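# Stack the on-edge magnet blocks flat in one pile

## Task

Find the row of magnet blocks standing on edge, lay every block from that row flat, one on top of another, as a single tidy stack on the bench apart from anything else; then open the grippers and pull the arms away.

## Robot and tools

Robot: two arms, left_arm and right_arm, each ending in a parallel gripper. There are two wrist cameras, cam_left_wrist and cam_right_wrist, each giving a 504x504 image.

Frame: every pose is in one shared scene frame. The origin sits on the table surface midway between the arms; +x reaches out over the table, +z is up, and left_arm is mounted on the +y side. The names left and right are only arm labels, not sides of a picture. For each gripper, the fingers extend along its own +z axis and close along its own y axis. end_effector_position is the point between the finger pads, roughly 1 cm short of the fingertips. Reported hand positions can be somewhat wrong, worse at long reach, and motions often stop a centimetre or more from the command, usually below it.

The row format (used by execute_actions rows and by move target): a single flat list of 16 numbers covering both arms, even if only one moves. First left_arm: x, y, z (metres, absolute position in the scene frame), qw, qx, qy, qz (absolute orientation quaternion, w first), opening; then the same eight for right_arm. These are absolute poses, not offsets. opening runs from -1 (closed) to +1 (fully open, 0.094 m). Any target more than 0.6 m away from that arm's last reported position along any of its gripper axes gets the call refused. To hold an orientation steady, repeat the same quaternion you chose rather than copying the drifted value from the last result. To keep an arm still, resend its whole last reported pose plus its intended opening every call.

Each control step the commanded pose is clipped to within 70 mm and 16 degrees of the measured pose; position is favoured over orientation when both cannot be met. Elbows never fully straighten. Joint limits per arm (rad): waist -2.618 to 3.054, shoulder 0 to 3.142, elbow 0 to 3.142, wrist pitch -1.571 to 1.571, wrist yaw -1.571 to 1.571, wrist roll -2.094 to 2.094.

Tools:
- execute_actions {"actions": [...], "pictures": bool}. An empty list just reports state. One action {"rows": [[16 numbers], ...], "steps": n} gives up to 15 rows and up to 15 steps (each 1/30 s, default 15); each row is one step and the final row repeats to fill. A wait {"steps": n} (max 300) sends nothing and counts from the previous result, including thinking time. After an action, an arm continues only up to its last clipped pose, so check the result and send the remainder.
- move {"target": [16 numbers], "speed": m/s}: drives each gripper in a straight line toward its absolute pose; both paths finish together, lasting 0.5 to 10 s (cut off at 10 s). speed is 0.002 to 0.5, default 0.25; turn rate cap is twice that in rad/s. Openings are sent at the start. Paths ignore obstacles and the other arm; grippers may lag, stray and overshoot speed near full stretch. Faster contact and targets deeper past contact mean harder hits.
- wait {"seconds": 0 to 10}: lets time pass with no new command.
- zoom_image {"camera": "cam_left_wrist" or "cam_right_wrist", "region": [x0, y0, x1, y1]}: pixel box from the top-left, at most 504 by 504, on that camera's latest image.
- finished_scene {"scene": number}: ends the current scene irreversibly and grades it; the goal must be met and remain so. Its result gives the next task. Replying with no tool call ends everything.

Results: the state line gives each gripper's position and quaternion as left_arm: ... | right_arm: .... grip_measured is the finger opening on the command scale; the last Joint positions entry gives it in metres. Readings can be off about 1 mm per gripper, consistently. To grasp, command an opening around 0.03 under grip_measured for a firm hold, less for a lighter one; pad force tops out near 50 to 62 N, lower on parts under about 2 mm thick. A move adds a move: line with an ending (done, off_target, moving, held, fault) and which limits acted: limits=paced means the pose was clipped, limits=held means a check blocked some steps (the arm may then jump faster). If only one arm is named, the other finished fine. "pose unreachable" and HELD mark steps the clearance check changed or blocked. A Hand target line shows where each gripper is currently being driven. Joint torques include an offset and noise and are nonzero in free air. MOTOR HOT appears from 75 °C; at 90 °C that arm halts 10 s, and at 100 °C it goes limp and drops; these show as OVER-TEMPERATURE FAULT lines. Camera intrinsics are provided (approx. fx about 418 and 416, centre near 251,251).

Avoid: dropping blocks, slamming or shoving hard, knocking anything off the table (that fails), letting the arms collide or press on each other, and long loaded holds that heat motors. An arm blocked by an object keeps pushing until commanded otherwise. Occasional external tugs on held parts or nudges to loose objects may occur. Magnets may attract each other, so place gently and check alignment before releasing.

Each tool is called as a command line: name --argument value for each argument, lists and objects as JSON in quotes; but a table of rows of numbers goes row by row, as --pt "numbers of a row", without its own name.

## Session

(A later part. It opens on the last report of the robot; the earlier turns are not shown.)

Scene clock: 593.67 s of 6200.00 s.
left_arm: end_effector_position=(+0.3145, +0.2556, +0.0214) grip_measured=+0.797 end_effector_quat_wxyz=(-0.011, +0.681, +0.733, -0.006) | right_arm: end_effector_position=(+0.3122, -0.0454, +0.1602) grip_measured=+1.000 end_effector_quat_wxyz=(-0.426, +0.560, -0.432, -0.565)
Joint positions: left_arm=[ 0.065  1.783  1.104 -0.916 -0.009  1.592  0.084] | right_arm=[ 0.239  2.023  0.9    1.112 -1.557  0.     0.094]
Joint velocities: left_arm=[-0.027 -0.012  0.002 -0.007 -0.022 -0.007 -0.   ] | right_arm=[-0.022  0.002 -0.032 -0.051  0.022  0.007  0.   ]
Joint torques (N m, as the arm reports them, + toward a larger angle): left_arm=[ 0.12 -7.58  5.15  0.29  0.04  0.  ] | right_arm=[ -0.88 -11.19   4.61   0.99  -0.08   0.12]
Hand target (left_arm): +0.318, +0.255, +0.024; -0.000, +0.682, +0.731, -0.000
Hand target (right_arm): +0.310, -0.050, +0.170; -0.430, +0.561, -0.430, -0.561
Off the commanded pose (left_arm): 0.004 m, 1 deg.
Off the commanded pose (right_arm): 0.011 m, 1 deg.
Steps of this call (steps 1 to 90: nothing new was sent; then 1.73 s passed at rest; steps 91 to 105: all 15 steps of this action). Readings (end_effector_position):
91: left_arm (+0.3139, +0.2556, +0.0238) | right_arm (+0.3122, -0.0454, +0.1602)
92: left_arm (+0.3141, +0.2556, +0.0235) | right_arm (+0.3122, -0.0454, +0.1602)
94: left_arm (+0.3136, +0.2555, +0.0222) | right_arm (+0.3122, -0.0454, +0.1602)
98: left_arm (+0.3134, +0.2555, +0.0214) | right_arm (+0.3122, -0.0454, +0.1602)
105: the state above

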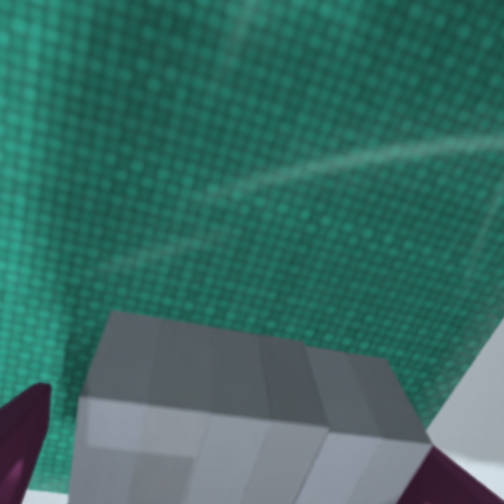

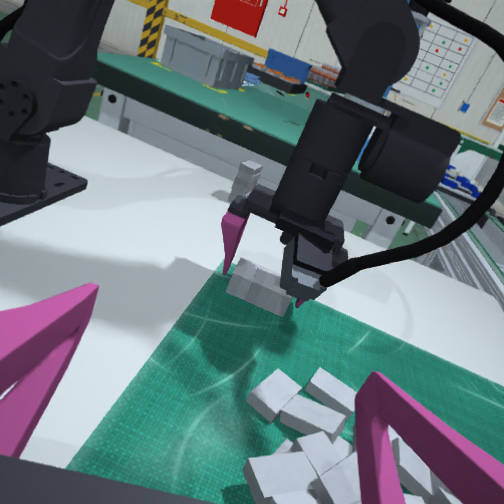

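move --target '[0.318, 0.255, 0.10, 0.0, 0.682, 0.731, 0.0, 1, 0.31, -0.05, 0.17, 0.430, -0.561, 0.430, 0.561, 1]' --speed 0.1

move --target '[0.345, 0.258, 0.085, -0.1304, -0.0363, 0.9907, -0.0048, 0.3, 0.31, -0.02, 0.10, 0.430, -0.561, 0.430, 0.561, 1]' --speed 0.1

Scene clock: 612.93 s of 6200.00 s.
left_arm: end_effector_position=(+0.3143, +0.2556, +0.0863) grip_measured=+1.000 end_effector_quat_wxyz=(-0.014, +0.681, +0.732, -0.009) | right_arm: end_effector_position=(+0.3122, -0.0454, +0.1602) grip_measured=+1.000 end_effector_quat_wxyz=(-0.426, +0.560, -0.432, -0.565)
Joint positions: left_arm=[ 0.065  1.714  1.293 -1.183 -0.009  1.592  0.094] | right_arm=[ 0.239  2.023  0.9    1.112 -1.557  0.     0.094]
Joint velocities: left_arm=[-0.007 -0.002 -0.007 -0.007  0.037 -0.051  0.   ] | right_arm=[-0.007  0.002  0.007 -0.007 -0.095  0.037  0.   ]
Joint torques (N m, as the arm reports them, + toward a larger angle): left_arm=[ 0.13 -8.36  8.07  0.03  0.09  0.01] | right_arm=[ -0.85 -11.23   4.6    0.99  -0.07   0.13]
Hand target (left_arm): +0.318, +0.255, +0.100; +0.000, +0.682, +0.731, +0.000
Hand target (right_arm): +0.310, -0.050, +0.170; -0.430, +0.561, -0.430, -0.561
Off the commanded pose (left_arm): 0.014 m, 2 deg.
Off the commanded pose (right_arm): 0.011 m, 1 deg.
After step 90, 14.90 s passed at rest.
move: off_target (left_arm, right_arm)

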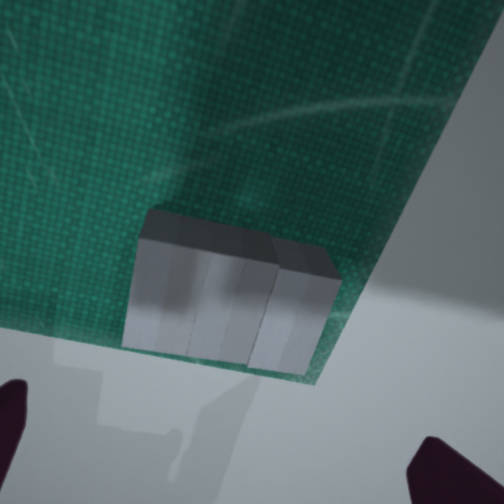

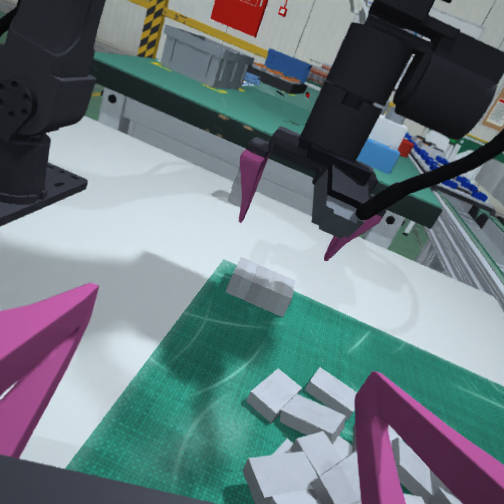

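Scene clock: 621.23 s of 6200.00 s.
left_arm: end_effector_position=(+0.3410, +0.2552, +0.0788) grip_measured=+0.303 end_effector_quat_wxyz=(-0.136, -0.024, +0.990, +0.001) | right_arm: end_effector_position=(+0.3100, -0.0241, +0.1000) grip_measured=+1.000 end_effector_quat_wxyz=(-0.428, +0.559, -0.435, -0.561)
Joint positions: left_arm=[ 0.052  2.049  1.669 -1.464 -0.016  0.031  0.061] | right_arm=[ 0.296  2.229  0.9    1.281 -1.491 -0.039  0.094]
Joint velocities: left_arm=[-0.017  0.007  0.002 -0.007 -0.037  0.081  0.   ] | right_arm=[-0.022  0.012  0.012  0.022 -0.081 -0.007  0.   ]
Joint torques (N m, as the arm reports them, + toward a larger angle): left_arm=[ 1.   -8.7   7.87 -0.37  0.06 -0.09] | right_arm=[ 0.82 -8.28  5.65  1.19  0.02  0.12]
Hand target (left_arm): +0.345, +0.258, +0.085; -0.130, -0.035, +0.991, -0.004
Hand target (right_arm): +0.310, -0.020, +0.100; -0.430, +0.562, -0.431, -0.561
Off the commanded pose (left_arm): 0.008 m, 2 deg.
Off the commanded pose (right_arm): 0.004 m, 1 deg.
move: done

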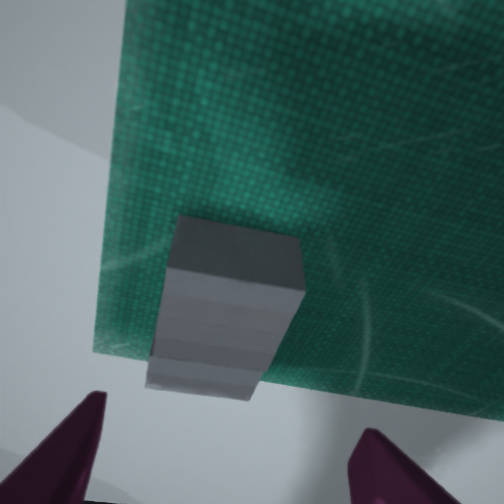

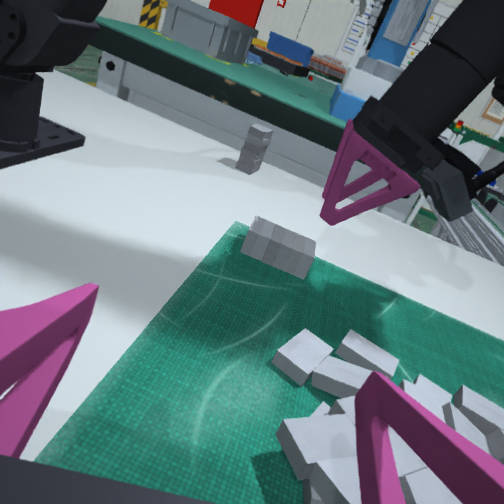

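execute_actions --actions '[]'

Scene clock: 634.60 s of 6200.00 s.
left_arm: end_effector_position=(+0.3408, +0.2551, +0.0789) grip_measured=+0.303 end_effector_quat_wxyz=(-0.137, -0.025, +0.990, +0.000) | right_arm: end_effector_position=(+0.3100, -0.0241, +0.1003) grip_measured=+1.000 end_effector_quat_wxyz=(-0.429, +0.559, -0.434, -0.561)
Joint positions: left_arm=[ 0.052  2.049  1.669 -1.465 -0.016  0.028  0.061] | right_arm=[ 0.296  2.229  0.9    1.284 -1.491 -0.037  0.094]
Joint velocities: left_arm=[ 0.017 -0.012  0.007  0.007 -0.037  0.051 -0.   ] | right_arm=[-0.022  0.002 -0.007 -0.051  0.007  0.022  0.   ]
Joint torques (N m, as the arm reports them, + toward a larger angle): left_arm=[ 1.05 -8.68  7.96 -0.36  0.07 -0.07] | right_arm=[ 0.85 -8.23  5.65  1.19  0.03  0.12]
Hand target (left_arm): +0.345, +0.258, +0.085; -0.130, -0.035, +0.991, -0.004
Hand target (right_arm): +0.310, -0.020, +0.101; -0.430, +0.562, -0.431, -0.560
Off the commanded pose (left_arm): 0.008 m, 2 deg.
Off the commanded pose (right_arm): 0.004 m, 1 deg.
Steps of this call (steps 1 to 90: nothing new was sent; then 10.37 s passed at rest). Readings (end_effector_position):
1: left_arm (+0.3410, +0.2552, +0.0788) | right_arm (+0.3100, -0.0241, +0.1001)
2: left_arm (+0.3409, +0.2551, +0.0788) | right_arm (+0.3100, -0.0241, +0.1001)
4: left_arm (+0.3409, +0.2551, +0.0788) | right_arm (+0.3100, -0.0241, +0.1001)
8: left_arm (+0.3408, +0.2551, +0.0789) | right_arm (+0.3100, -0.0241, +0.1002)
90: the state above

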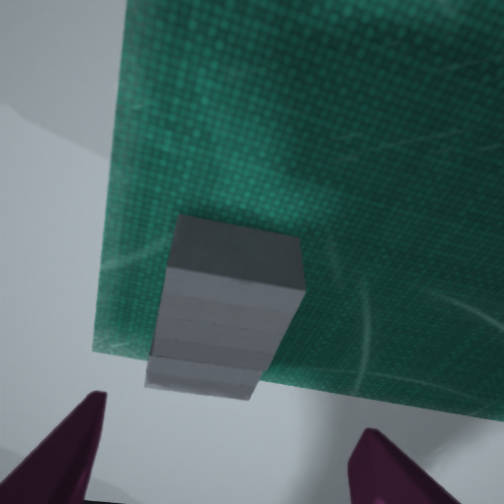

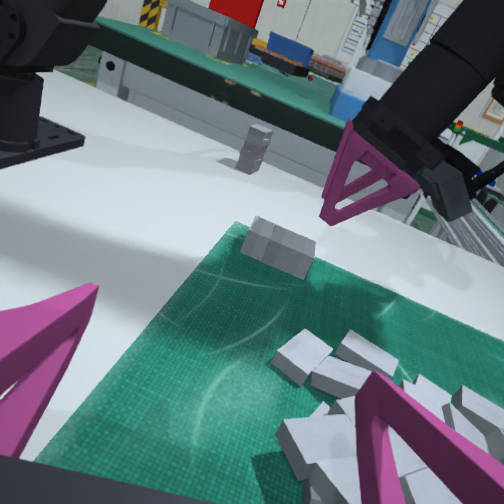

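zoom_image --camera "cam_left_wrist" --region '[100, 190, 400, 460]'

move --target '[0.349, 0.256, 0.058, -0.1304, -0.0363, 0.9907, -0.0048, 0.3, 0.31, -0.02, 0.10, 0.430, -0.561, 0.430, 0.561, 1]' --speed 0.04

Region (100, 190, 400, 460) of cam_left_wrist's 504x504 image, scaled by 1.680, with more detail than that image has; it fills the top 454 rows of this view, and the rest is white.

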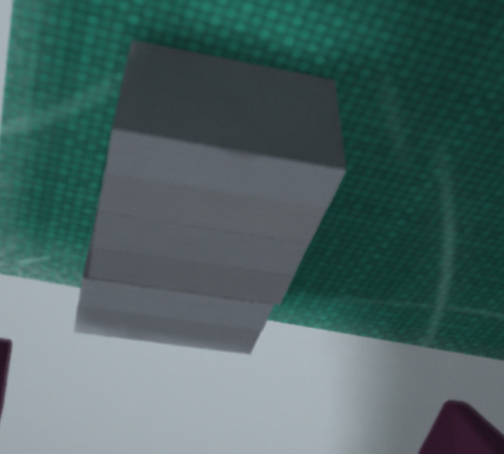

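Scene clock: 670.77 s of 6200.00 s.
left_arm: end_effector_position=(+0.3457, +0.2548, +0.0591) grip_measured=+0.303 end_effector_quat_wxyz=(-0.139, -0.029, +0.990, -0.001) | right_arm: end_effector_position=(+0.3101, -0.0241, +0.1007) grip_measured=+1.000 end_effector_quat_wxyz=(-0.430, +0.560, -0.434, -0.560)
Joint positions: left_arm=[ 0.052  2.086  1.645 -1.408 -0.012  0.021  0.061] | right_arm=[ 0.296  2.229  0.9    1.289 -1.491 -0.035  0.094]
Joint velocities: left_arm=[ 0.002  0.002  0.002 -0.022 -0.066  0.022  0.001] | right_arm=[ 0.002 -0.022  0.007 -0.051  0.037 -0.051  0.   ]
Joint torques (N m, as the arm reports them, + toward a larger angle): left_arm=[ 0.52 -9.12  5.13 -0.06  0.07 -0.08] | right_arm=[ 0.77 -8.13  5.56  1.18  0.03  0.09]
Hand target (left_arm): +0.349, +0.256, +0.058; -0.131, -0.036, +0.991, -0.005
Hand target (right_arm): +0.310, -0.020, +0.100; -0.430, +0.562, -0.431, -0.561
Off the commanded pose (left_arm): 0.004 m, 1 deg.
Off the commanded pose (right_arm): 0.004 m, 0 deg.
After step 90, 32.23 s passed at rest.
move: done

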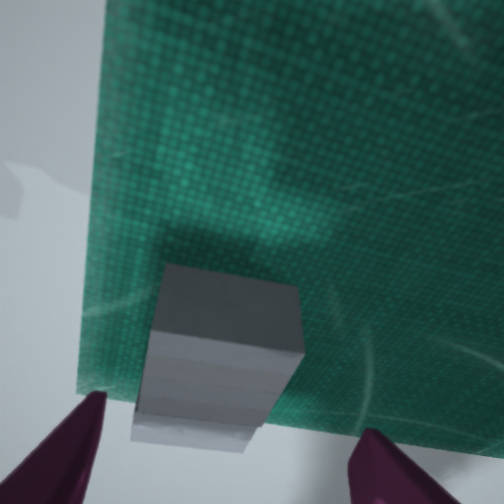

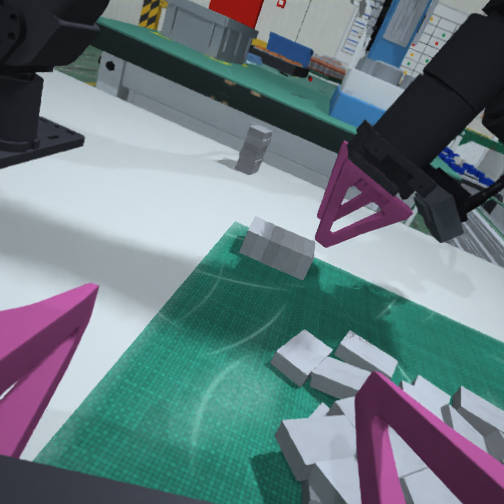

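move --target '[0.347, 0.255, 0.026, -0.1304, -0.0363, 0.9907, -0.0048, 0.3, 0.31, -0.02, 0.10, 0.430, -0.561, 0.430, 0.561, 1]' --speed 0.03

Scene clock: 680.77 s of 6200.00 s.
left_arm: end_effector_position=(+0.3439, +0.2545, +0.0275) grip_measured=+0.303 end_effector_quat_wxyz=(-0.138, -0.030, +0.990, -0.001) | right_arm: end_effector_position=(+0.3101, -0.0241, +0.1009) grip_measured=+1.000 end_effector_quat_wxyz=(-0.430, +0.560, -0.433, -0.560)
Joint positions: left_arm=[ 0.052  2.11   1.552 -1.29  -0.011  0.019  0.061] | right_arm=[ 0.296  2.229  0.9    1.292 -1.491 -0.033  0.094]
Joint velocities: left_arm=[-0.002  0.007 -0.012 -0.007 -0.037  0.022 -0.   ] | right_arm=[-0.002 -0.002 -0.007  0.022  0.007 -0.022  0.   ]
Joint torques (N m, as the arm reports them, + toward a larger angle): left_arm=[ 0.43 -9.16  4.9  -0.06  0.06 -0.08] | right_arm=[ 0.75 -8.01  5.53  1.18  0.02  0.09]
Hand target (left_arm): +0.347, +0.255, +0.026; -0.130, -0.036, +0.991, -0.005
Hand target (right_arm): +0.310, -0.020, +0.100; -0.430, +0.562, -0.431, -0.561
Off the commanded pose (left_arm): 0.003 m, 1 deg.
Off the commanded pose (right_arm): 0.004 m, 0 deg.
After step 90, 5.53 s passed at rest.
move: done

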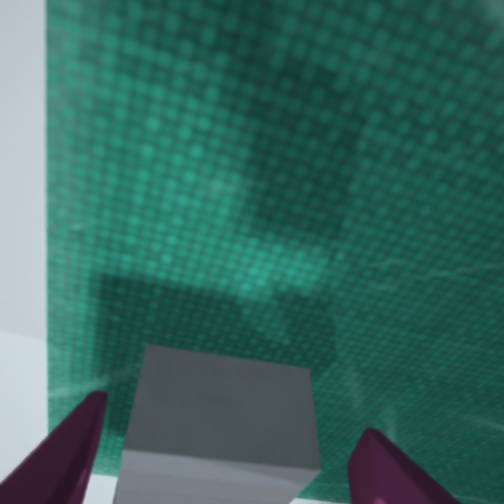

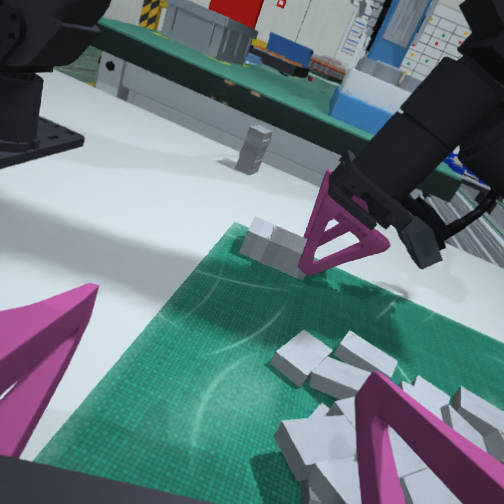

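execute_actions --actions '[{"rows": [[0.347,0.255,0.026,-0.1304,-0.0363,0.9907,-0.0048,0.15,0.31,-0.02,0.10,0.430,-0.561,0.430,0.561,1],[0.347,0.255,0.026,-0.1304,-0.0363,0.9907,-0.0048,0.1,0.31,-0.02,0.10,0.430,-0.561,0.430,0.561,1],[0.347,0.255,0.026,-0.1304,-0.0363,0.9907,-0.0048,0.05,0.31,-0.02,0.10,0.430,-0.561,0.430,0.561,1],[0.347,0.255,0.026,-0.1304,-0.0363,0.9907,-0.0048,0.0,0.31,-0.02,0.10,0.430,-0.561,0.430,0.561,1],[0.347,0.255,0.026,-0.1304,-0.0363,0.9907,-0.0048,-0.04,0.31,-0.02,0.10,0.430,-0.561,0.430,0.561,1],[0.347,0.255,0.026,-0.1304,-0.0363,0.9907,-0.0048,-0.07,0.31,-0.02,0.10,0.430,-0.561,0.430,0.561,1],[0.347,0.255,0.026,-0.1304,-0.0363,0.9907,-0.0048,-0.09,0.31,-0.02,0.10,0.430,-0.561,0.430,0.561,1],[0.347,0.255,0.026,-0.1304,-0.0363,0.9907,-0.0048,-0.10,0.31,-0.02,0.10,0.430,-0.561,0.430,0.561,1],[0.347,0.255,0.026,-0.1304,-0.0363,0.9907,-0.0048,-0.11,0.31,-0.02,0.10,0.430,-0.561,0.430,0.561,1],[0.347,0.255,0.026,-0.1304,-0.0363,0.9907,-0.0048,-0.12,0.31,-0.02,0.10,0.430,-0.561,0.430,0.561,1],[0.347,0.255,0.026,-0.1304,-0.0363,0.9907,-0.0048,-0.13,0.31,-0.02,0.10,0.430,-0.561,0.430,0.561,1],[0.347,0.255,0.026,-0.1304,-0.0363,0.9907,-0.0048,-0.14,0.31,-0.02,0.10,0.430,-0.561,0.430,0.561,1],[0.347,0.255,0.026,-0.1304,-0.0363,0.9907,-0.0048,-0.15,0.31,-0.02,0.10,0.430,-0.561,0.430,0.561,1]], "steps": 15}]'

Scene clock: 690.50 s of 6200.00 s.
left_arm: end_effector_position=(+0.3445, +0.2544, +0.0274) grip_measured=-0.119 end_effector_quat_wxyz=(-0.137, -0.030, +0.990, -0.001) | right_arm: end_effector_position=(+0.3101, -0.0241, +0.1010) grip_measured=+1.000 end_effector_quat_wxyz=(-0.430, +0.560, -0.433, -0.560)
Joint positions: left_arm=[ 0.052  2.11   1.552 -1.288 -0.011  0.018  0.041] | right_arm=[ 0.296  2.229  0.9    1.292 -1.491 -0.032  0.094]
Joint velocities: left_arm=[-0.002 -0.002 -0.007  0.007 -0.037 -0.022  0.   ] | right_arm=[-0.007  0.002 -0.012  0.007  0.007 -0.051  0.   ]
Joint torques (N m, as the arm reports them, + toward a larger angle): left_arm=[ 0.4  -9.18  4.81 -0.06  0.05 -0.08] | right_arm=[ 0.76 -8.06  5.43  1.19  0.04  0.09]
Hand target (left_arm): +0.347, +0.255, +0.026; -0.131, -0.036, +0.991, -0.005
Hand target (right_arm): +0.310, -0.020, +0.100; -0.430, +0.562, -0.431, -0.561
Off the commanded pose (left_arm): 0.003 m, 1 deg.
Off the commanded pose (right_arm): 0.004 m, 0 deg.
Steps of this call (steps 1 to 90: nothing new was sent; then 6.23 s passed at rest; steps 91 to 105: all 15 steps of this action). Readings (end_effector_position):
91: left_arm (+0.3443, +0.2545, +0.0274) | right_arm (+0.3101, -0.0241, +0.1010)
92: left_arm (+0.3443, +0.2545, +0.0274) | right_arm (+0.3101, -0.0241, +0.1010)
94: left_arm (+0.3443, +0.2545, +0.0274) | right_arm (+0.3101, -0.0241, +0.1010)
98: left_arm (+0.3444, +0.2545, +0.0274) | right_arm (+0.3101, -0.0241, +0.1010)
105: the state above

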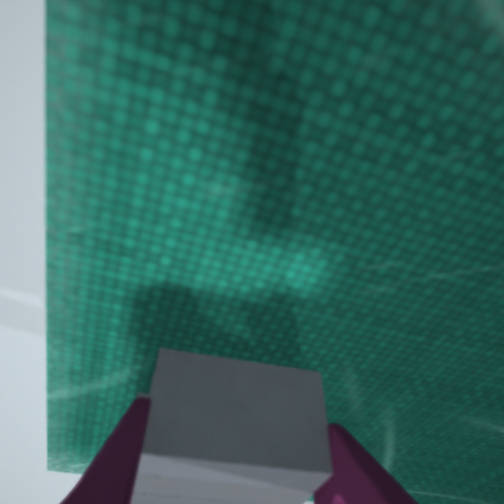

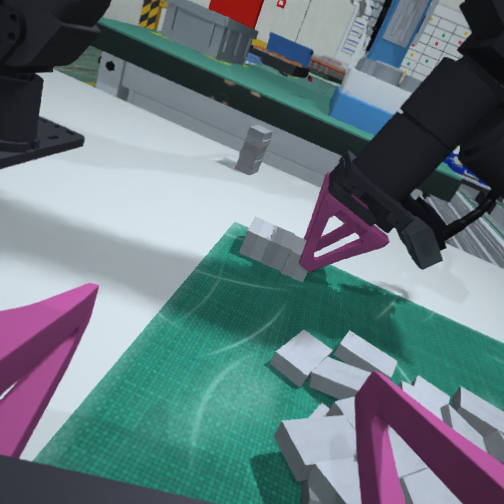

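move --target '[0.352, 0.255, 0.065, -0.1304, -0.0363, 0.9907, -0.0048, -0.15, 0.31, -0.02, 0.10, 0.430, -0.561, 0.430, 0.561, 1]' --speed 0.03

Scene clock: 695.07 s of 6200.00 s.
left_arm: end_effector_position=(+0.3476, +0.2547, +0.0512) grip_measured=-0.119 end_effector_quat_wxyz=(-0.144, -0.030, +0.989, -0.002) | right_arm: end_effector_position=(+0.3101, -0.0241, +0.1010) grip_measured=+1.000 end_effector_quat_wxyz=(-0.430, +0.560, -0.433, -0.560)
Joint positions: left_arm=[ 0.052  2.11   1.646 -1.395 -0.011  0.018  0.041] | right_arm=[ 0.296  2.229  0.9    1.293 -1.491 -0.032  0.094]
Joint velocities: left_arm=[-0.002  0.007 -0.012 -0.007 -0.022  0.066 -0.001] | right_arm=[ 0.002 -0.022 -0.022  0.022 -0.066  0.022  0.   ]
Joint torques (N m, as the arm reports them, + toward a larger angle): left_arm=[  0.27 -10.87   7.9   -0.47   0.07  -0.08] | right_arm=[ 0.84 -8.    5.53  1.19  0.04  0.1 ]
Hand target (left_arm): +0.352, +0.255, +0.065; -0.130, -0.036, +0.991, -0.005
Hand target (right_arm): +0.310, -0.020, +0.100; -0.430, +0.562, -0.430, -0.561
Off the commanded pose (left_arm): 0.014 m, 2 deg.
Off the commanded pose (right_arm): 0.004 m, 0 deg.
move: off_target (left_arm)

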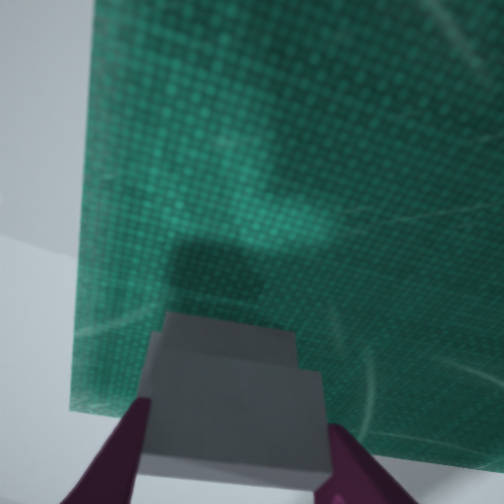

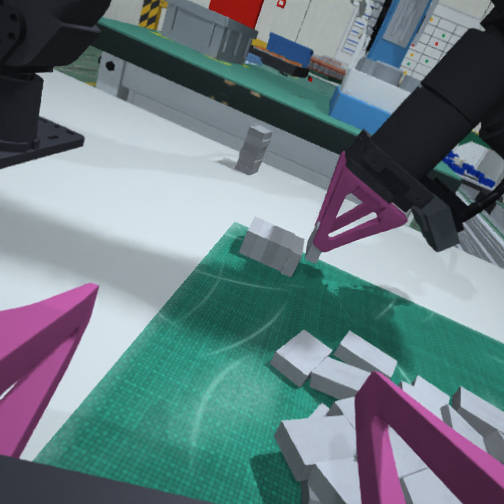

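move --target '[0.36, 0.28, 0.12, 0.1302, -0.0692, 0.9890, 0.0091, -0.15, 0.31, -0.02, 0.10, 0.430, -0.561, 0.430, 0.561, 1]' --speed 0.08

move --target '[0.39, 0.437, 0.11, 0.591, -0.192, 0.770, 0.147, -0.15, 0.31, -0.02, 0.10, 0.430, -0.561, 0.430, 0.561, 1]' --speed 0.1

Scene clock: 715.37 s of 6200.00 s.
left_arm: end_effector_position=(+0.3523, +0.2766, +0.1069) grip_measured=-0.119 end_effector_quat_wxyz=(+0.096, -0.066, +0.993, +0.008) | right_arm: end_effector_position=(+0.3101, -0.0241, +0.1010) grip_measured=+1.000 end_effector_quat_wxyz=(-0.430, +0.560, -0.433, -0.560)
Joint positions: left_arm=[ 0.121  1.647  1.283 -1.013  0.001  0.018  0.041] | right_arm=[ 0.296  2.229  0.9    1.293 -1.491 -0.032  0.094]
Joint velocities: left_arm=[ 0.007  0.002 -0.012  0.037  0.007  0.022  0.001] | right_arm=[ 0.017  0.002 -0.007  0.022  0.022 -0.037  0.   ]
Joint torques (N m, as the arm reports them, + toward a larger angle): left_arm=[ 0.89 -8.78  6.31  0.84  0.08 -0.07] | right_arm=[ 0.86 -7.99  5.53  1.17  0.03  0.11]
Hand target (left_arm): +0.360, +0.280, +0.120; +0.129, -0.072, +0.989, +0.006
Hand target (right_arm): +0.310, -0.020, +0.100; -0.430, +0.562, -0.431, -0.561
Off the commanded pose (left_arm): 0.016 m, 4 deg.
Off the commanded pose (right_arm): 0.004 m, 0 deg.
After step 90, 13.43 s passed at rest.
move: off_target (left_arm)

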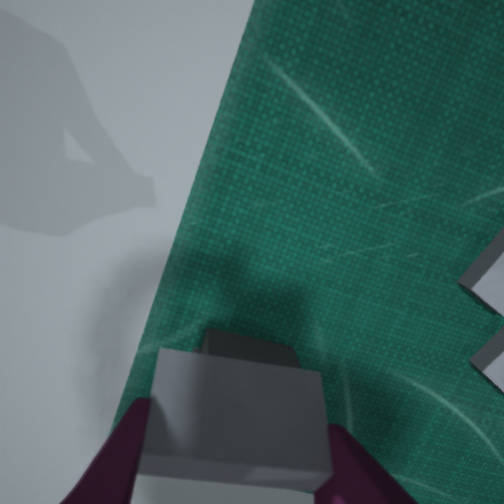

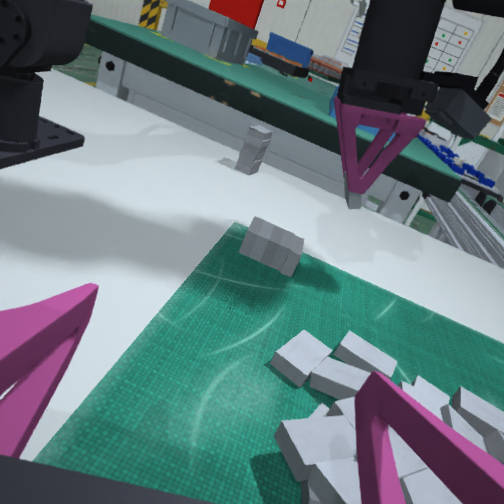

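Scene clock: 721.77 s of 6200.00 s.
left_arm: end_effector_position=(+0.3890, +0.4334, +0.0942) grip_measured=-0.119 end_effector_quat_wxyz=(+0.569, -0.201, +0.786, +0.134) | right_arm: end_effector_position=(+0.3101, -0.0241, +0.1010) grip_measured=+1.000 end_effector_quat_wxyz=(-0.430, +0.560, -0.433, -0.560)
Joint positions: left_arm=[ 0.499  1.674  0.463  0.888  0.044 -0.003  0.041] | right_arm=[ 0.296  2.229  0.9    1.293 -1.491 -0.032  0.094]
Joint velocities: left_arm=[-0.002  0.002  0.007 -0.022  0.007 -0.022  0.   ] | right_arm=[-0.007  0.002  0.002 -0.007 -0.051  0.007  0.   ]
Joint torques (N m, as the arm reports them, + toward a larger angle): left_arm=[ 0.98 -4.93  5.1   2.12  0.11 -0.08] | right_arm=[ 0.84 -7.97  5.54  1.19  0.05  0.1 ]
Hand target (left_arm): +0.391, +0.438, +0.107; +0.591, -0.199, +0.770, +0.139
Hand target (right_arm): +0.310, -0.020, +0.100; -0.430, +0.562, -0.431, -0.561
Off the commanded pose (left_arm): 0.016 m, 4 deg.
Off the commanded pose (right_arm): 0.004 m, 0 deg.
move: off_target (left_arm)

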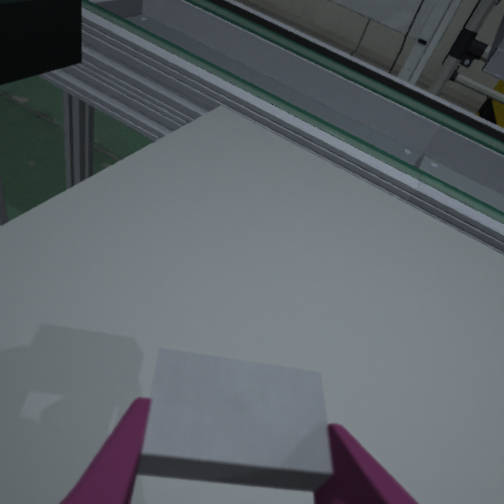

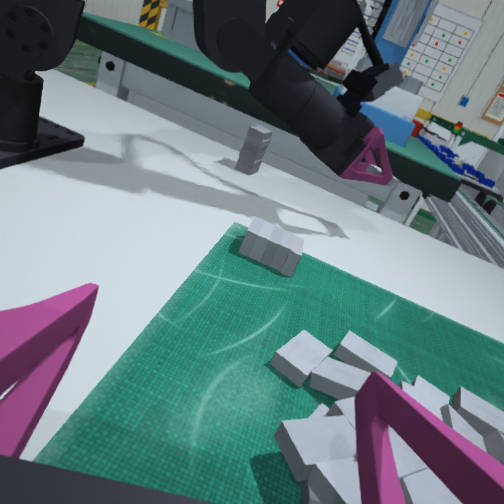

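move --target '[0.39, 0.437, 0.045, 0.605, -0.189, 0.759, 0.151, -0.15, 0.31, -0.02, 0.10, 0.430, -0.561, 0.430, 0.561, 1]' --speed 0.05

Scene clock: 738.17 s of 6200.00 s.
left_arm: end_effector_position=(+0.3889, +0.4333, +0.0318) grip_measured=-0.119 end_effector_quat_wxyz=(+0.586, -0.195, +0.774, +0.141) | right_arm: end_effector_position=(+0.3101, -0.0241, +0.1010) grip_measured=+1.000 end_effector_quat_wxyz=(-0.430, +0.560, -0.433, -0.560)
Joint positions: left_arm=[0.499 2.08  0.418 1.385 0.044 0.002 0.041] | right_arm=[ 0.296  2.229  0.9    1.293 -1.491 -0.032  0.094]
Joint velocities: left_arm=[-0.007  0.007  0.002 -0.125  0.037 -0.051 -0.   ] | right_arm=[-0.007 -0.027 -0.027  0.022  0.007  0.007  0.   ]
Joint torques (N m, as the arm reports them, + toward a larger angle): left_arm=[ 0.55 -6.2   2.48  2.15  0.02  0.02] | right_arm=[ 0.83 -8.04  5.41  1.19  0.04  0.1 ]
Hand target (left_arm): +0.390, +0.437, +0.043; +0.604, -0.189, +0.759, +0.150
Hand target (right_arm): +0.310, -0.020, +0.100; -0.430, +0.562, -0.431, -0.561
Off the commanded pose (left_arm): 0.014 m, 3 deg.
Off the commanded pose (right_arm): 0.004 m, 0 deg.
After step 90, 11.73 s passed at rest.
move: off_target (left_arm)

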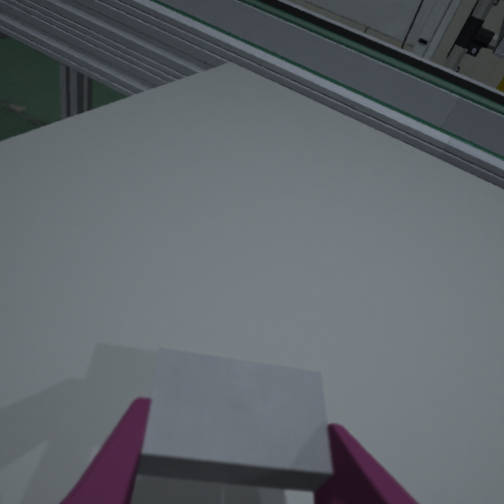

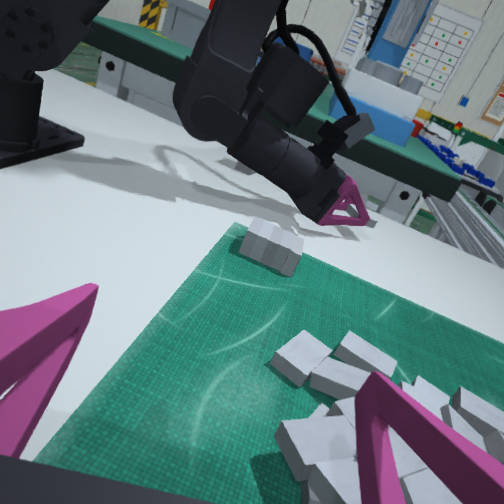

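move --target '[0.39, 0.437, 0.036, 0.605, -0.189, 0.759, 0.151, -0.15, 0.31, -0.02, 0.10, 0.430, -0.561, 0.430, 0.561, 1]' --speed 0.02

zoom_image --camera "cam_right_wrist" --region '[230, 130, 410, 270]'

Scene clock: 744.57 s of 6200.00 s.
left_arm: end_effector_position=(+0.3875, +0.4325, +0.0222) grip_measured=-0.119 end_effector_quat_wxyz=(+0.583, -0.195, +0.776, +0.140) | right_arm: end_effector_position=(+0.3101, -0.0241, +0.1010) grip_measured=+1.000 end_effector_quat_wxyz=(-0.430, +0.560, -0.433, -0.560)
Joint positions: left_arm=[0.499 2.127 0.418 1.425 0.044 0.003 0.041] | right_arm=[ 0.296  2.229  0.9    1.293 -1.491 -0.032  0.094]
Joint velocities: left_arm=[-0.007 -0.032  0.007  0.007  0.007  0.007  0.   ] | right_arm=[-0.007  0.002 -0.012  0.007 -0.037 -0.007  0.   ]
Joint torques (N m, as the arm reports them, + toward a larger angle): left_arm=[ 0.47 -6.41  2.56  2.16  0.01  0.06] | right_arm=[ 0.78 -7.99  5.51  1.18  0.05  0.12]
Hand target (left_arm): +0.390, +0.437, +0.036; +0.604, -0.189, +0.759, +0.151
Hand target (right_arm): +0.310, -0.020, +0.100; -0.430, +0.562, -0.431, -0.561
Off the commanded pose (left_arm): 0.015 m, 3 deg.
Off the commanded pose (right_arm): 0.004 m, 0 deg.
After step 90, 1.90 s passed at rest.
move: off_target (left_arm)

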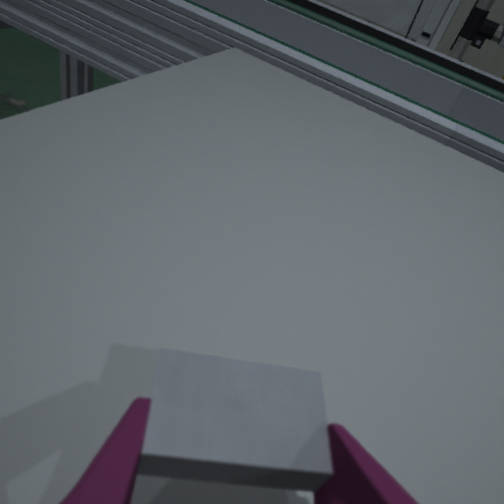

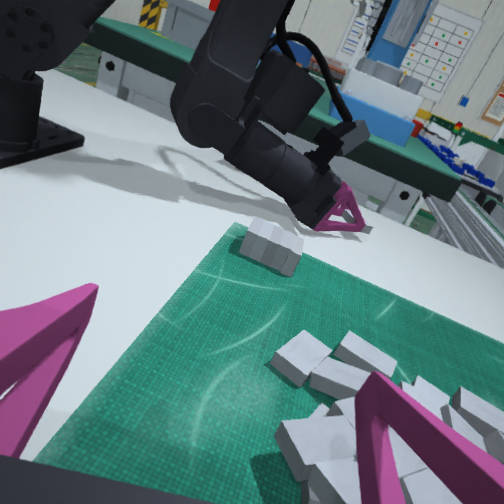

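Region (230, 130, 410, 270) of cam_right_wrist's 504x504 image, scaled by 2.800, with more detail than that image has.

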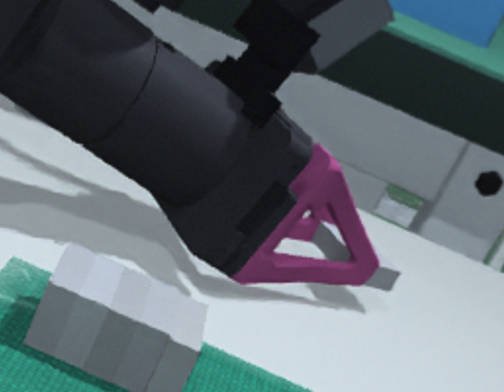

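move --target '[0.39, 0.437, 0.031, 0.605, -0.189, 0.759, 0.151, -0.15, 0.31, -0.02, 0.10, 0.430, -0.561, 0.430, 0.561, 1]' --speed 0.01

zoom_image --camera "cam_right_wrist" --region '[260, 160, 400, 270]'

Scene clock: 754.40 s of 6200.00 s.
left_arm: end_effector_position=(+0.3867, +0.4320, +0.0169) grip_measured=-0.119 end_effector_quat_wxyz=(+0.583, -0.195, +0.776, +0.140) | right_arm: end_effector_position=(+0.3101, -0.0241, +0.1010) grip_measured=+1.000 end_effector_quat_wxyz=(-0.430, +0.560, -0.433, -0.560)
Joint positions: left_arm=[0.499 2.158 0.418 1.454 0.044 0.003 0.041] | right_arm=[ 0.296  2.229  0.9    1.293 -1.491 -0.032  0.094]
Joint velocities: left_arm=[ 0.002 -0.002 -0.002 -0.037  0.022 -0.081 -0.   ] | right_arm=[-0.002  0.007  0.007  0.051  0.007  0.037  0.   ]
Joint torques (N m, as the arm reports them, + toward a larger angle): left_arm=[ 0.48 -6.43  2.79  2.16  0.01  0.03] | right_arm=[ 0.81 -8.02  5.48  1.17  0.04  0.1 ]
Hand target (left_arm): +0.390, +0.437, +0.031; +0.604, -0.189, +0.759, +0.150
Hand target (right_arm): +0.310, -0.020, +0.100; -0.430, +0.562, -0.431, -0.561
Off the commanded pose (left_arm): 0.015 m, 4 deg.
Off the commanded pose (right_arm): 0.004 m, 0 deg.
After step 90, 3.77 s passed at rest.
move: off_target (left_arm)

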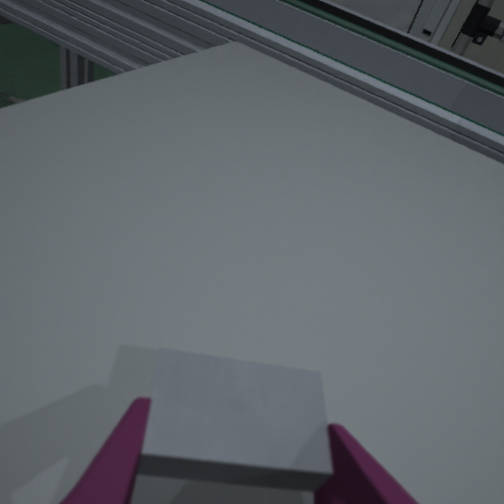

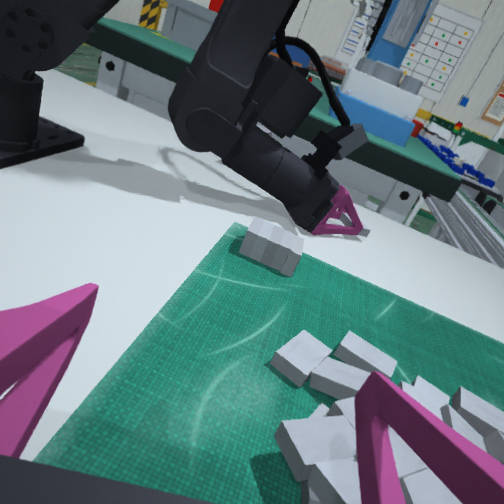

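Region (260, 160, 400, 270) of cam_right_wrist's 504x504 image, scaled by 3.600, with more detail than that image has; it fills the top 396 rows of this view, and the rest is white.

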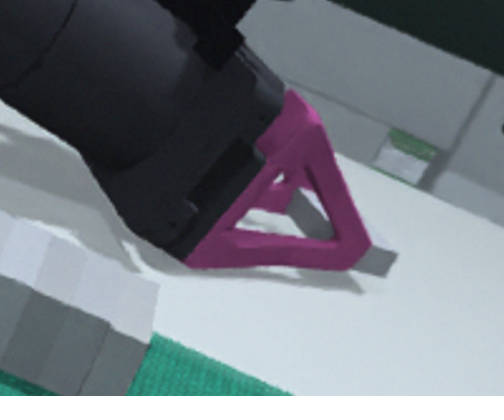

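move --target '[0.39, 0.437, 0.026, 0.605, -0.189, 0.759, 0.151, -0.15, 0.31, -0.02, 0.10, 0.430, -0.561, 0.430, 0.561, 1]' --speed 0.01

zoom_image --camera "cam_right_wrist" --region '[260, 160, 400, 270]'

Scene clock: 768.97 s of 6200.00 s.
left_arm: end_effector_position=(+0.3868, +0.4321, +0.0162) grip_measured=-0.119 end_effector_quat_wxyz=(+0.589, -0.193, +0.772, +0.143) | right_arm: end_effector_position=(+0.3101, -0.0241, +0.1010) grip_measured=+1.000 end_effector_quat_wxyz=(-0.430, +0.560, -0.433, -0.560)
Joint positions: left_arm=[0.499 2.185 0.418 1.497 0.044 0.005 0.041] | right_arm=[ 0.296  2.229  0.9    1.293 -1.491 -0.032  0.094]
Joint velocities: left_arm=[ 0.002  0.022 -0.002  0.037 -0.066 -0.022 -0.001] | right_arm=[ 0.022  0.002  0.002 -0.007  0.051  0.066  0.   ]
Joint torques (N m, as the arm reports them, + toward a larger angle): left_arm=[ 0.62 -6.18  3.05  1.98  0.01  0.01] | right_arm=[ 0.8  -7.93  5.44  1.2   0.05  0.1 ]
Hand target (left_arm): +0.390, +0.437, +0.026; +0.605, -0.189, +0.759, +0.150
Hand target (right_arm): +0.310, -0.020, +0.100; -0.430, +0.562, -0.431, -0.561
Off the commanded pose (left_arm): 0.011 m, 3 deg.
Off the commanded pose (right_arm): 0.004 m, 0 deg.
After step 90, 8.33 s passed at rest.
move: off_target (left_arm)

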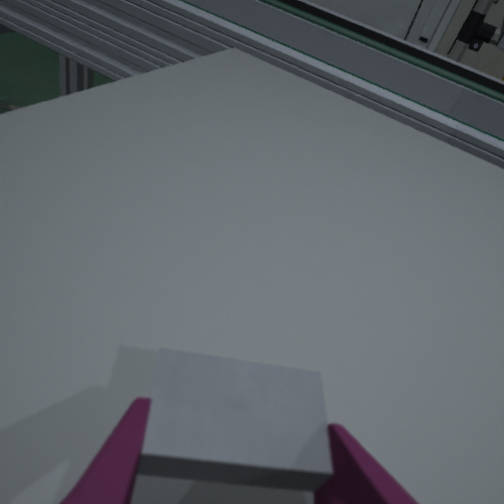

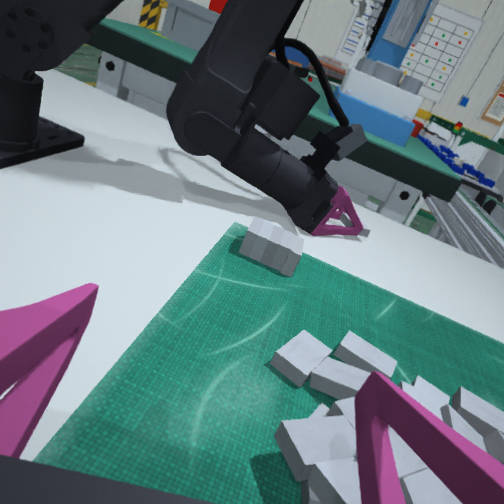

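Region (260, 160, 400, 270) of cam_right_wrist's 504x504 image, scaled by 3.600, with more detail than that image has; it fills the top 396 rows of this view, and the rest is white.

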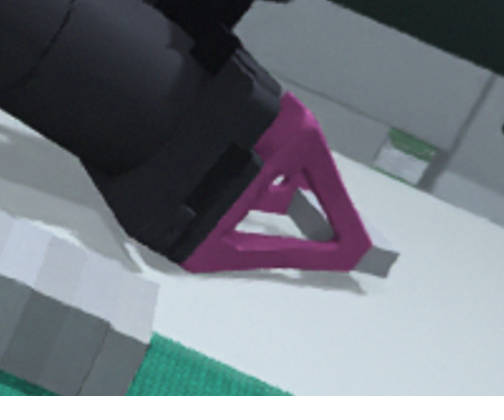

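move --target '[0.39, 0.437, 0.042, 0.548, -0.1996, 0.8006, 0.1367, -0.15, 0.31, -0.02, 0.10, 0.430, -0.561, 0.430, 0.561, 1]' --speed 0.02

zoom_image --camera "cam_right_wrist" --region '[260, 160, 400, 270]'

Scene clock: 786.53 s of 6200.00 s.
left_arm: end_effector_position=(+0.3792, +0.4276, +0.0184) grip_measured=-0.119 end_effector_quat_wxyz=(+0.519, -0.206, +0.820, +0.124) | right_arm: end_effector_position=(+0.3101, -0.0241, +0.1010) grip_measured=+1.000 end_effector_quat_wxyz=(-0.430, +0.560, -0.433, -0.560)
Joint positions: left_arm=[0.499 1.931 0.429 1.057 0.044 0.009 0.041] | right_arm=[ 0.296  2.229  0.9    1.293 -1.491 -0.032  0.094]
Joint velocities: left_arm=[-0.032  0.007  0.017  0.007  0.066 -0.007  0.   ] | right_arm=[-0.012  0.022 -0.012 -0.022  0.007 -0.037  0.   ]
Joint torques (N m, as the arm reports them, + toward a larger angle): left_arm=[ 0.26 -8.58  5.69  1.8  -0.05  0.06] | right_arm=[ 0.8  -8.02  5.49  1.16  0.05  0.09]
Hand target (left_arm): +0.389, +0.437, +0.043; +0.548, -0.200, +0.801, +0.138
Hand target (right_arm): +0.310, -0.020, +0.100; -0.430, +0.562, -0.431, -0.561
Off the commanded pose (left_arm): 0.028 m, 4 deg.
Off the commanded pose (right_arm): 0.004 m, 0 deg.
After step 90, 11.73 s passed at rest.
move: off_target (left_arm)

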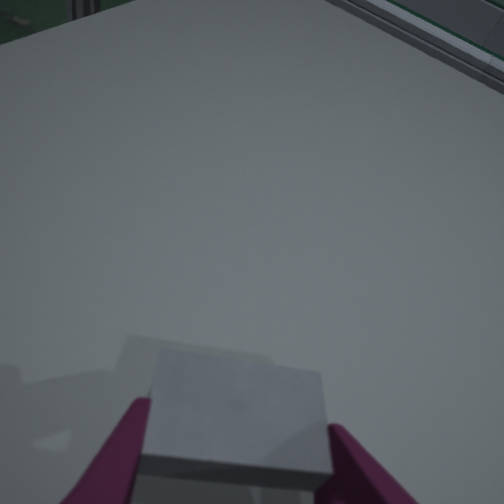

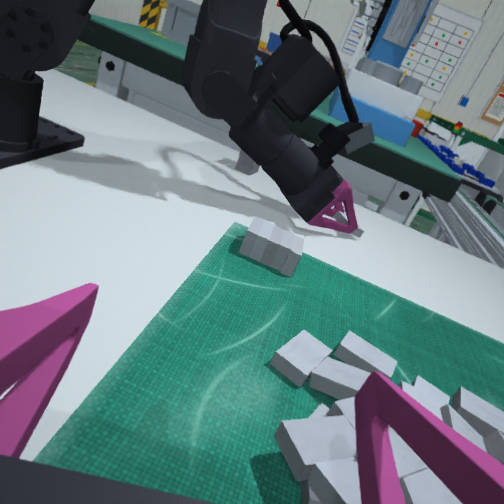

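Region (260, 160, 400, 270) of cam_right_wrist's 504x504 image, scaled by 3.600, with more detail than that image has; it fills the top 396 rows of this view, and the rest is white.

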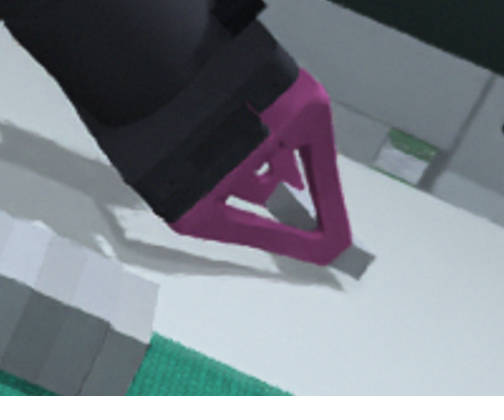

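move --target '[0.39, 0.437, 0.034, 0.548, -0.1996, 0.8006, 0.1367, -0.15, 0.31, -0.02, 0.10, 0.430, -0.561, 0.430, 0.561, 1]' --speed 0.01

zoom_image --camera "cam_right_wrist" --region '[260, 160, 400, 270]'

Scene clock: 797.77 s of 6200.00 s.
left_arm: end_effector_position=(+0.3794, +0.4278, +0.0173) grip_measured=-0.119 end_effector_quat_wxyz=(+0.520, -0.205, +0.820, +0.124) | right_arm: end_effector_position=(+0.3101, -0.0241, +0.1010) grip_measured=+1.000 end_effector_quat_wxyz=(-0.430, +0.560, -0.433, -0.560)
Joint positions: left_arm=[0.499 1.94  0.429 1.069 0.044 0.009 0.041] | right_arm=[ 0.296  2.229  0.9    1.293 -1.491 -0.032  0.094]
Joint velocities: left_arm=[-0.007  0.007  0.002  0.037 -0.051  0.007  0.   ] | right_arm=[ 0.002 -0.007 -0.007  0.007  0.037 -0.007  0.   ]
Joint torques (N m, as the arm reports them, + toward a larger angle): left_arm=[ 0.5  -5.5   5.61  2.09 -0.01  0.02] | right_arm=[ 0.87 -8.03  5.41  1.17  0.01  0.1 ]
Hand target (left_arm): +0.389, +0.437, +0.034; +0.548, -0.200, +0.801, +0.136
Hand target (right_arm): +0.310, -0.020, +0.100; -0.430, +0.562, -0.431, -0.561
Off the commanded pose (left_arm): 0.022 m, 4 deg.
Off the commanded pose (right_arm): 0.004 m, 0 deg.
After step 90, 4.00 s passed at rest.
move: off_target (left_arm)

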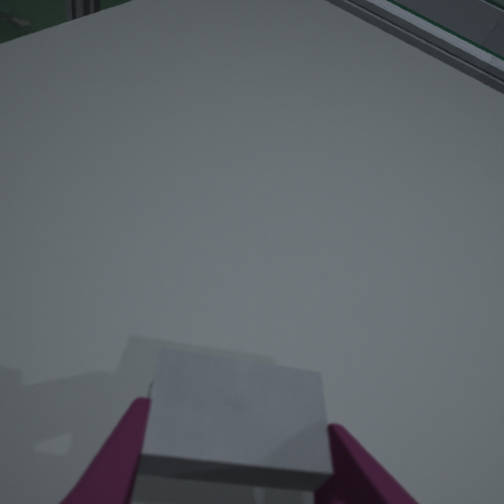

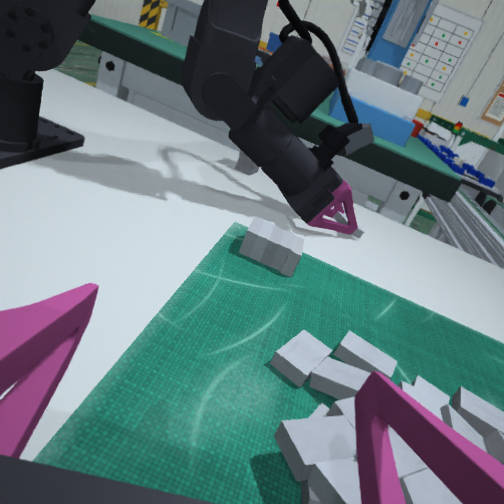

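Region (260, 160, 400, 270) of cam_right_wrist's 504x504 image, scaled by 3.600, with more detail than that image has; it fills the top 396 rows of this view, and the rest is white.

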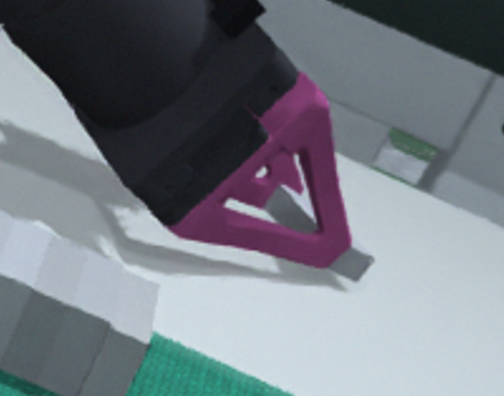

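move --target '[0.39, 0.437, 0.029, 0.548, -0.1996, 0.8006, 0.1367, -0.15, 0.31, -0.02, 0.10, 0.430, -0.561, 0.430, 0.561, 1]' --speed 0.01

zoom_image --camera "cam_right_wrist" --region '[260, 160, 400, 270]'

Scene clock: 813.33 s of 6200.00 s.
left_arm: end_effector_position=(+0.3799, +0.4281, +0.0127) grip_measured=-0.119 end_effector_quat_wxyz=(+0.522, -0.205, +0.819, +0.124) | right_arm: end_effector_position=(+0.3101, -0.0241, +0.1010) grip_measured=+1.000 end_effector_quat_wxyz=(-0.430, +0.560, -0.433, -0.560)
Joint positions: left_arm=[0.499 1.973 0.429 1.106 0.044 0.009 0.041] | right_arm=[ 0.296  2.229  0.9    1.293 -1.491 -0.032  0.094]
Joint velocities: left_arm=[ 0.002  0.002 -0.002 -0.037  0.007 -0.007  0.   ] | right_arm=[ 0.007 -0.012 -0.002  0.022 -0.007 -0.051  0.   ]
Joint torques (N m, as the arm reports them, + toward a larger angle): left_arm=[ 0.5  -5.98  5.38  2.03 -0.01  0.02] | right_arm=[ 0.86 -8.12  5.48  1.19  0.04  0.12]
Hand target (left_arm): +0.389, +0.437, +0.029; +0.548, -0.200, +0.801, +0.136
Hand target (right_arm): +0.310, -0.020, +0.100; -0.430, +0.562, -0.431, -0.561
Off the commanded pose (left_arm): 0.021 m, 4 deg.
Off the commanded pose (right_arm): 0.004 m, 0 deg.
After step 90, 8.73 s passed at rest.
move: off_target (left_arm)

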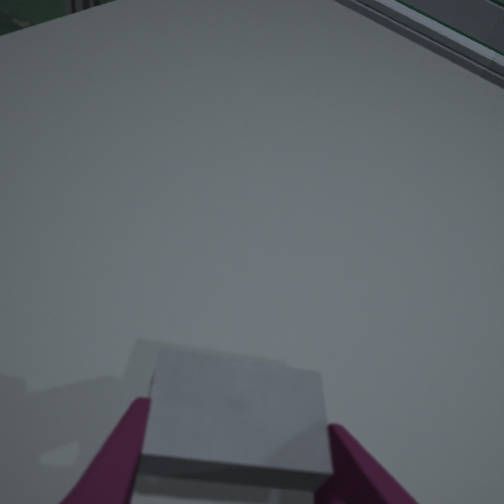

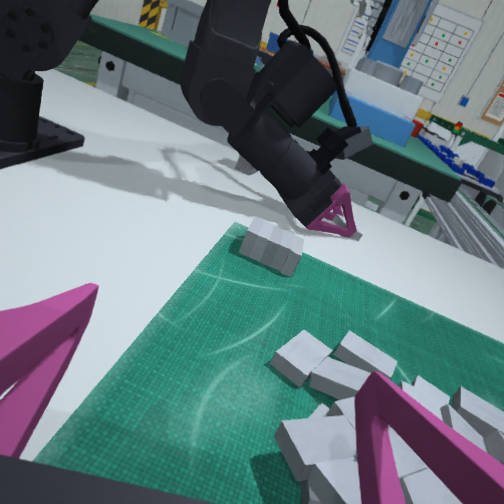

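Region (260, 160, 400, 270) of cam_right_wrist's 504x504 image, scaled by 3.600, with more detail than that image has; it fills the top 396 rows of this view, and the rest is white.

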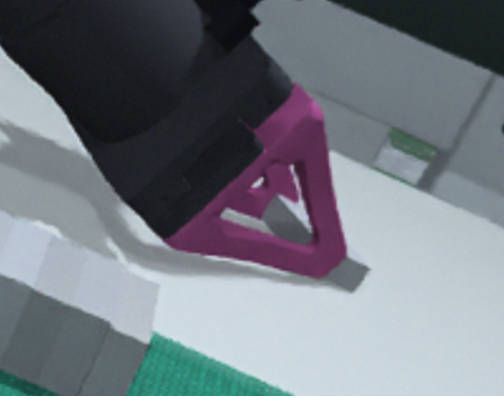

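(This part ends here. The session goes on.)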